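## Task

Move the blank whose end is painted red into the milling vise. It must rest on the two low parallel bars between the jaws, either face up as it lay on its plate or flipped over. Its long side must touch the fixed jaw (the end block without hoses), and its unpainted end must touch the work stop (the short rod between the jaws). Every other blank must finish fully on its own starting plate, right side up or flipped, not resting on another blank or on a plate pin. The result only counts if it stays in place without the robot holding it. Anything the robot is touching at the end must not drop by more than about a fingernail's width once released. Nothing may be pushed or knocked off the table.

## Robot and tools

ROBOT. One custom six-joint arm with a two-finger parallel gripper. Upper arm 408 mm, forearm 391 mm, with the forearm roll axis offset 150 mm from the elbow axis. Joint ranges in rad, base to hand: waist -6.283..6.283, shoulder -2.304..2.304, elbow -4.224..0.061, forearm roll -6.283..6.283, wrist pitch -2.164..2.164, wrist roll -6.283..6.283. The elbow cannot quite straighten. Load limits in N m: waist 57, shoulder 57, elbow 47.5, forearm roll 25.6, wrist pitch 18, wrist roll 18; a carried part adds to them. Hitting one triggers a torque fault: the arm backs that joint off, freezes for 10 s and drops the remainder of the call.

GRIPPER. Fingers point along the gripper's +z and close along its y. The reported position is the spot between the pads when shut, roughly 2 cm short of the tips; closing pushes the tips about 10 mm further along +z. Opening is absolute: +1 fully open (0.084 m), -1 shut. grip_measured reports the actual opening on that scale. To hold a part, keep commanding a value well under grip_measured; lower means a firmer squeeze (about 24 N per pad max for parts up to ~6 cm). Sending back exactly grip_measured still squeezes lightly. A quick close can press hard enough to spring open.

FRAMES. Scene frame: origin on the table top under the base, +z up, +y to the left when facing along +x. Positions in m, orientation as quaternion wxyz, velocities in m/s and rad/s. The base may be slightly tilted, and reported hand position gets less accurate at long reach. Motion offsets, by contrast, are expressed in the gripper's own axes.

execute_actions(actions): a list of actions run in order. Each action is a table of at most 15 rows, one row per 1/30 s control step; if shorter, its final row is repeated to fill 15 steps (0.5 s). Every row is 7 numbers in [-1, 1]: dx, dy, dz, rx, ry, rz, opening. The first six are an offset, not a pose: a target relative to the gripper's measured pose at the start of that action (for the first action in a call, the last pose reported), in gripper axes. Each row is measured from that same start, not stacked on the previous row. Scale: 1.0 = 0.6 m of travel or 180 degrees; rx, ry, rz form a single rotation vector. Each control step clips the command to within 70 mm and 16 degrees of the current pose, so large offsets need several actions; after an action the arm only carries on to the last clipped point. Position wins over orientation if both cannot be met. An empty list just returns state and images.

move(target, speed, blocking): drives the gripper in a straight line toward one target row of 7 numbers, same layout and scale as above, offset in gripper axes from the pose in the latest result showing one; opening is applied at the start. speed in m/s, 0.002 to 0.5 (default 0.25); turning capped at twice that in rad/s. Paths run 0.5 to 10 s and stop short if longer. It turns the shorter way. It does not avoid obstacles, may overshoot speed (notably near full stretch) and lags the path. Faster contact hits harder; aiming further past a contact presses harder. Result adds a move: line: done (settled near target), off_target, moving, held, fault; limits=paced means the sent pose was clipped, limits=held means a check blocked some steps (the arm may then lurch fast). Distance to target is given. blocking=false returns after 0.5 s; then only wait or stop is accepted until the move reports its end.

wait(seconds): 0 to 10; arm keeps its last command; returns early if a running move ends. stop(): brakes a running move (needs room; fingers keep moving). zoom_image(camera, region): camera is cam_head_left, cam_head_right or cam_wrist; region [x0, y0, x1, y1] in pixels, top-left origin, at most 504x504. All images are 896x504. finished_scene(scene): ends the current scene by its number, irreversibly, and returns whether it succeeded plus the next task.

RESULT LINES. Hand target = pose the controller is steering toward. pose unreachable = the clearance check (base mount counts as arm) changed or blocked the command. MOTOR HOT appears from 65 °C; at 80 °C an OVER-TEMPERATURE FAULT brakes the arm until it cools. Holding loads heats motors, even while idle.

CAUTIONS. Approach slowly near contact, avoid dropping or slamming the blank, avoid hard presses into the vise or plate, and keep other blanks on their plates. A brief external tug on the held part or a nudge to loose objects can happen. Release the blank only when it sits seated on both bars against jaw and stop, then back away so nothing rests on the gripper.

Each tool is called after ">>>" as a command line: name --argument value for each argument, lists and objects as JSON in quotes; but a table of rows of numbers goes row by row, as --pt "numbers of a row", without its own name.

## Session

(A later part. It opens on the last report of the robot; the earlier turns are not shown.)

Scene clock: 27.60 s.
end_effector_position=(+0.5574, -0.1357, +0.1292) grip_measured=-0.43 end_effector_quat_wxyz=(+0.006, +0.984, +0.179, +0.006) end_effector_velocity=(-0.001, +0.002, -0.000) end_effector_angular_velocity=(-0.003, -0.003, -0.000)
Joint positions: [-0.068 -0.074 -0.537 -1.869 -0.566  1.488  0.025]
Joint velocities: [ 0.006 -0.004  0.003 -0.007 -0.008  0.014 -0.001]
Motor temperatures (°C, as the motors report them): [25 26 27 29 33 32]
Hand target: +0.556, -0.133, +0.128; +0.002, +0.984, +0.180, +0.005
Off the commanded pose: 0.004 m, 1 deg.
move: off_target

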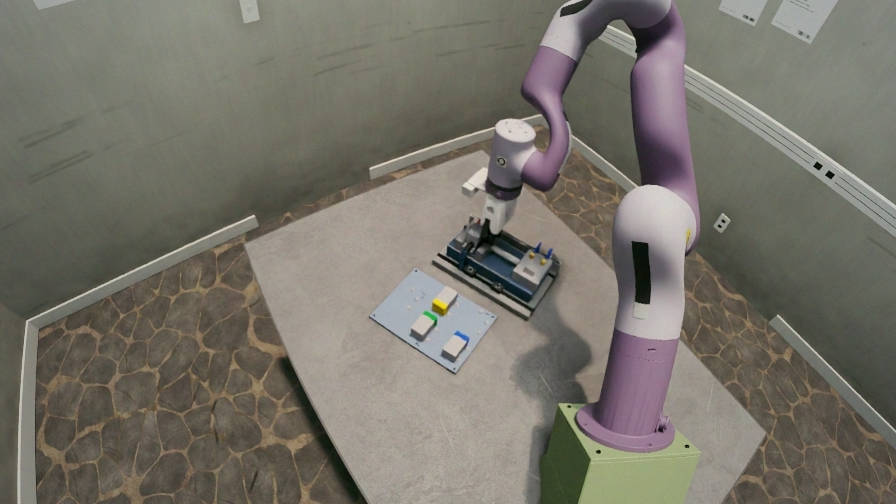

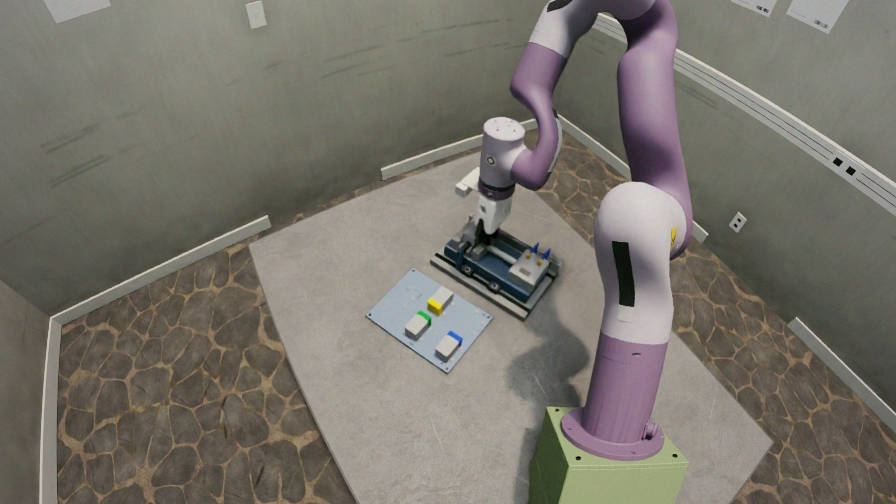

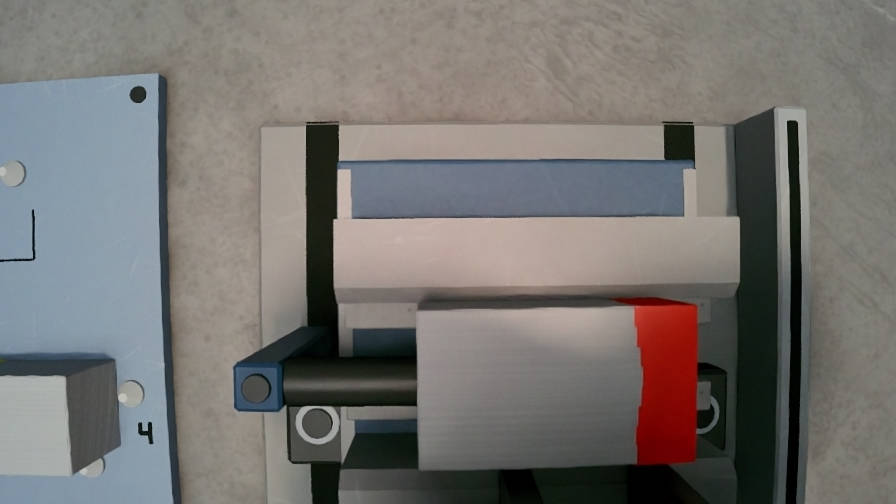

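>>> move --target '[-0.002,-0.004,-0.007,0.004,-0.003,0,-0.4]' --speed 0.03

>>> move --target '[0.012,-0.003,0,0,0,0,-0.4]' --speed 0.015

>>> move --target '[-0.028,-0.003,-0.012,0,0,0,-0.4]' --speed 0.04

Scene clock: 28.87 s.
end_effector_position=(+0.5551, -0.1338, +0.1331) grip_measured=-0.42 end_effector_quat_wxyz=(+0.001, +0.984, +0.179, +0.001) end_effector_velocity=(+0.001, +0.000, +0.002) end_effector_angular_velocity=(+0.000, +0.002, +0.001)
Joint positions: [-0.062 -0.064 -0.537 -1.828 -0.554  1.452  0.026]
Joint velocities: [ 0.004  0.005 -0.003  0.019  0.001 -0.018 -0.   ]
Motor temperatures (°C, as the motors report them): [25 26 27 29 33 32]
Hand target: +0.555, -0.134, +0.133; +0.001, +0.984, +0.179, +0.001
Off the commanded pose: 0.000 m, 0 deg.
move: done

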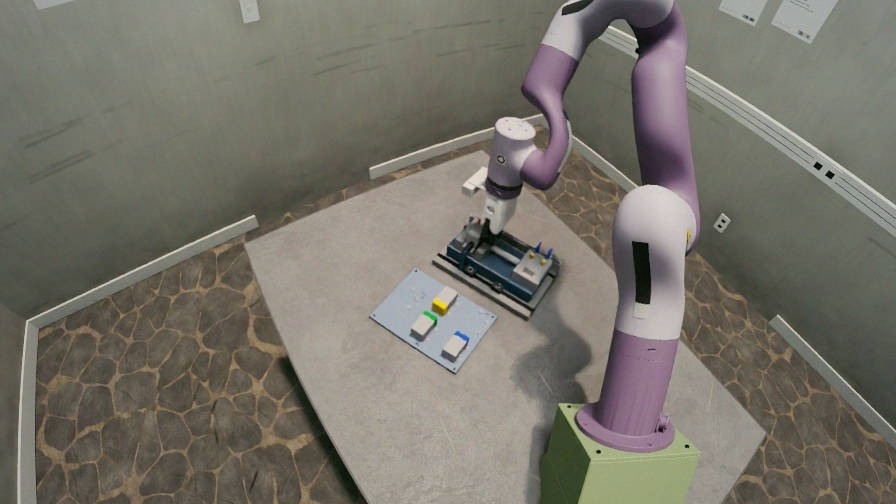

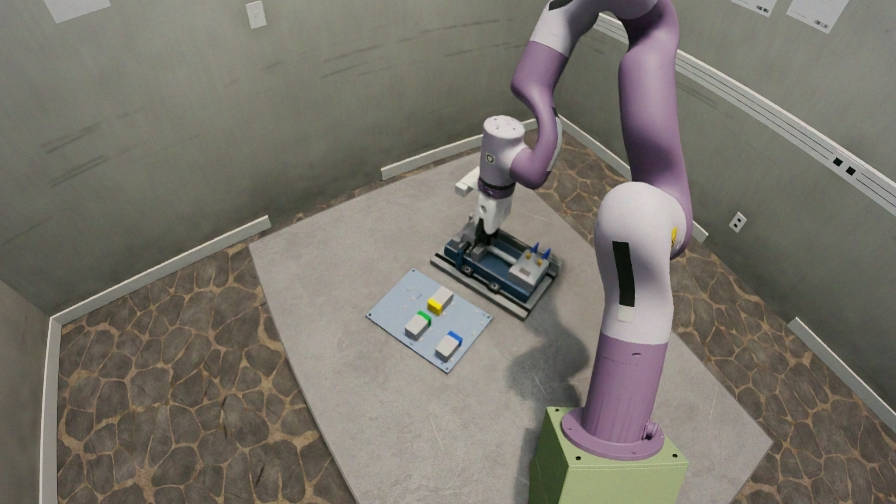

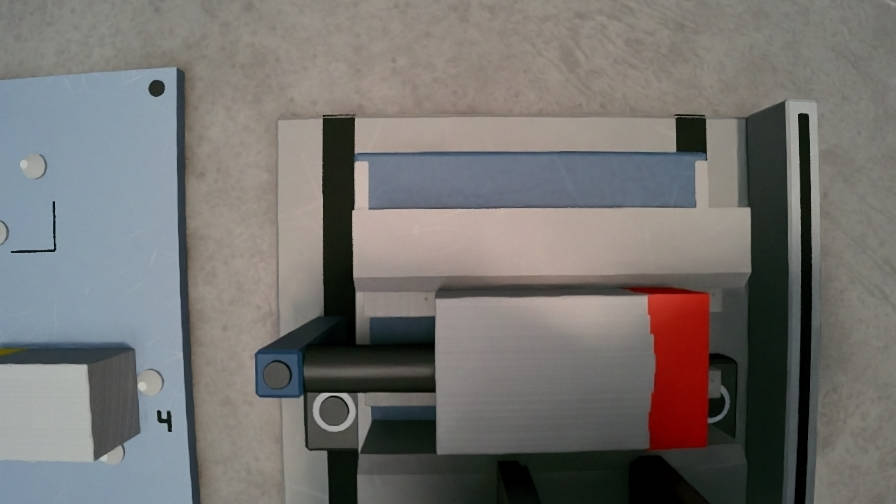

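Scene clock: 29.60 s.
end_effector_position=(+0.5605, -0.1300, +0.1330) grip_measured=-0.42 end_effector_quat_wxyz=(+0.001, +0.984, +0.179, +0.000) end_effector_velocity=(+0.001, +0.002, -0.000) end_effector_angular_velocity=(-0.003, +0.003, +0.001)
Joint positions: [-0.052 -0.074 -0.552 -1.807 -0.559  1.439  0.026]
Joint velocities: [ 0.006 -0.005 -0.005  0.013 -0.005 -0.007  0.   ]
Motor temperatures (°C, as the motors report them): [25 26 27 29 33 32]
Hand target: +0.561, -0.130, +0.133; +0.001, +0.984, +0.179, +0.001
Off the commanded pose: 0.001 m, 0 deg.
move: done

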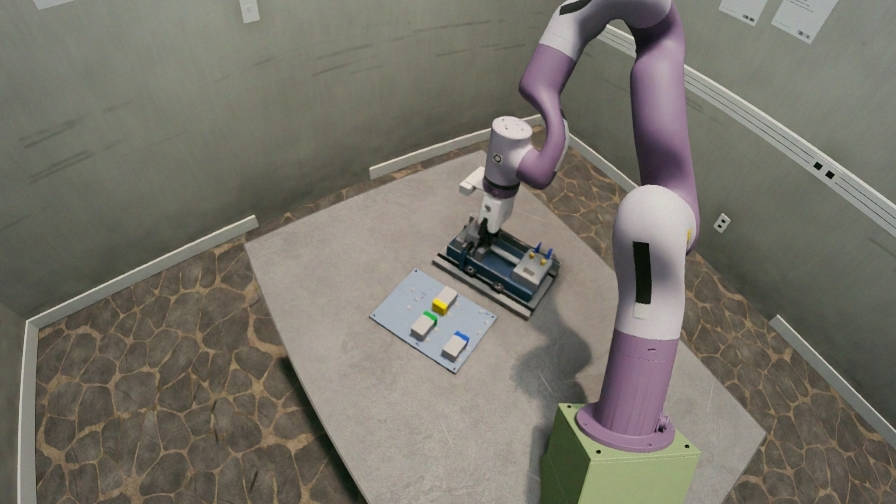

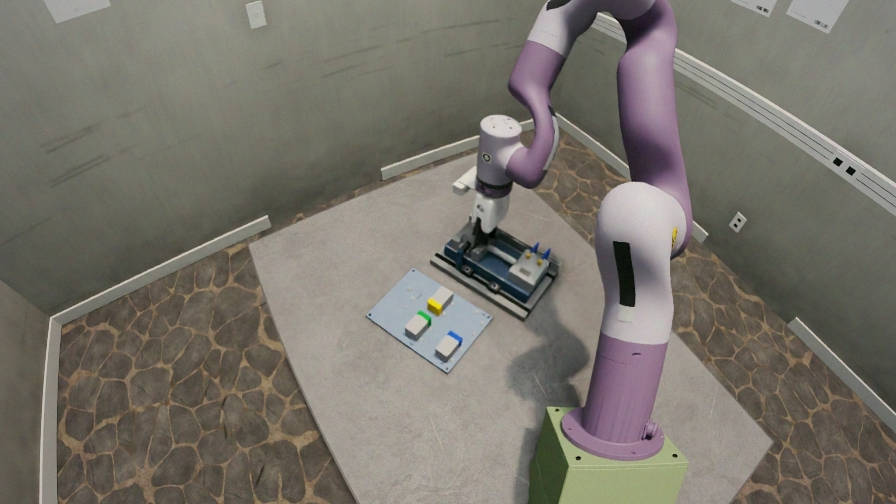

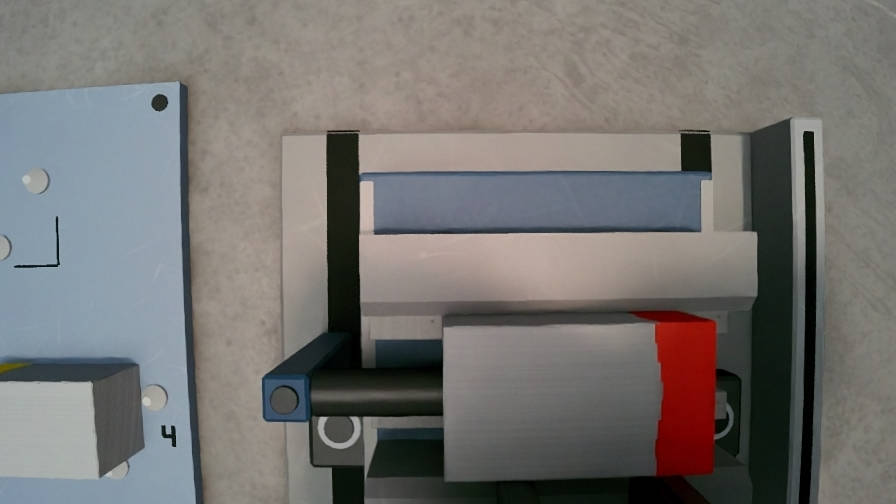

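Scene clock: 30.47 s.
end_effector_position=(+0.5443, -0.1342, +0.1401) grip_measured=-0.42 end_effector_quat_wxyz=(+0.001, +0.984, +0.179, +0.000) end_effector_velocity=(-0.001, +0.000, +0.001) end_effector_angular_velocity=(+0.001, -0.002, +0.001)
Joint positions: [-0.053 -0.037 -0.505 -1.825 -0.56   1.458  0.026]
Joint velocities: [ 0.002  0.004  0.005 -0.003 -0.     0.002  0.   ]
Motor temperatures (°C, as the motors report them): [25 26 27 29 33 32]
Hand target: +0.544, -0.134, +0.140; +0.001, +0.984, +0.179, +0.000
Off the commanded pose: 0.000 m, 0 deg.
move: done

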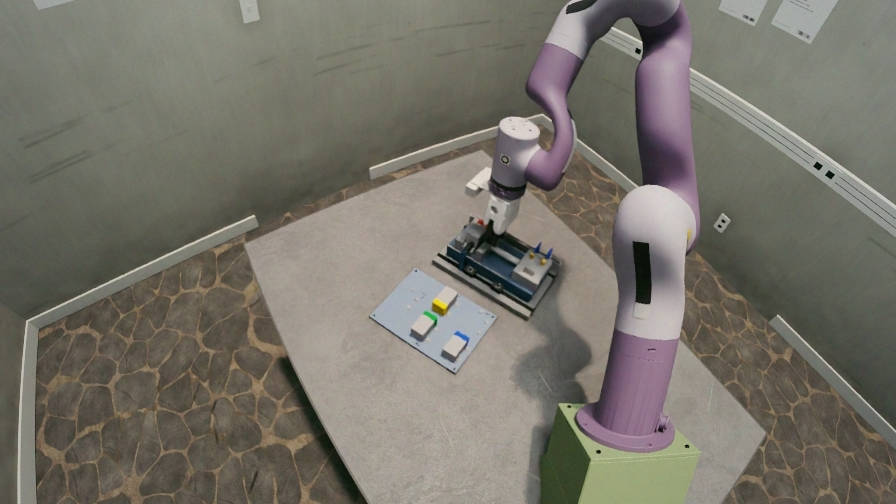

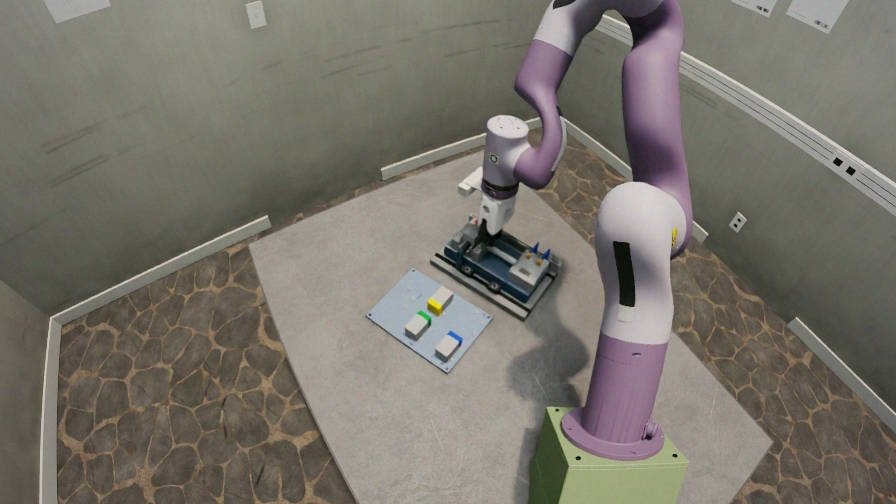

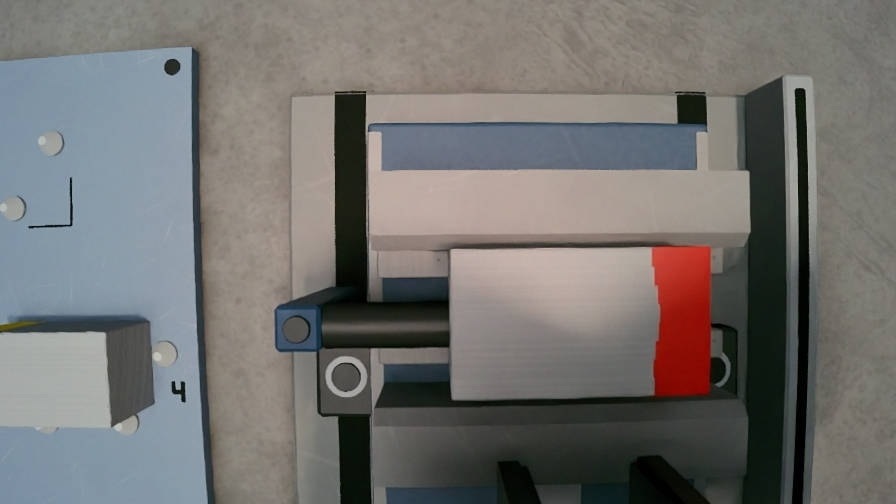

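Both faces look flush.

>>> finished_scene --scene 1

The scene is finished: the task was done.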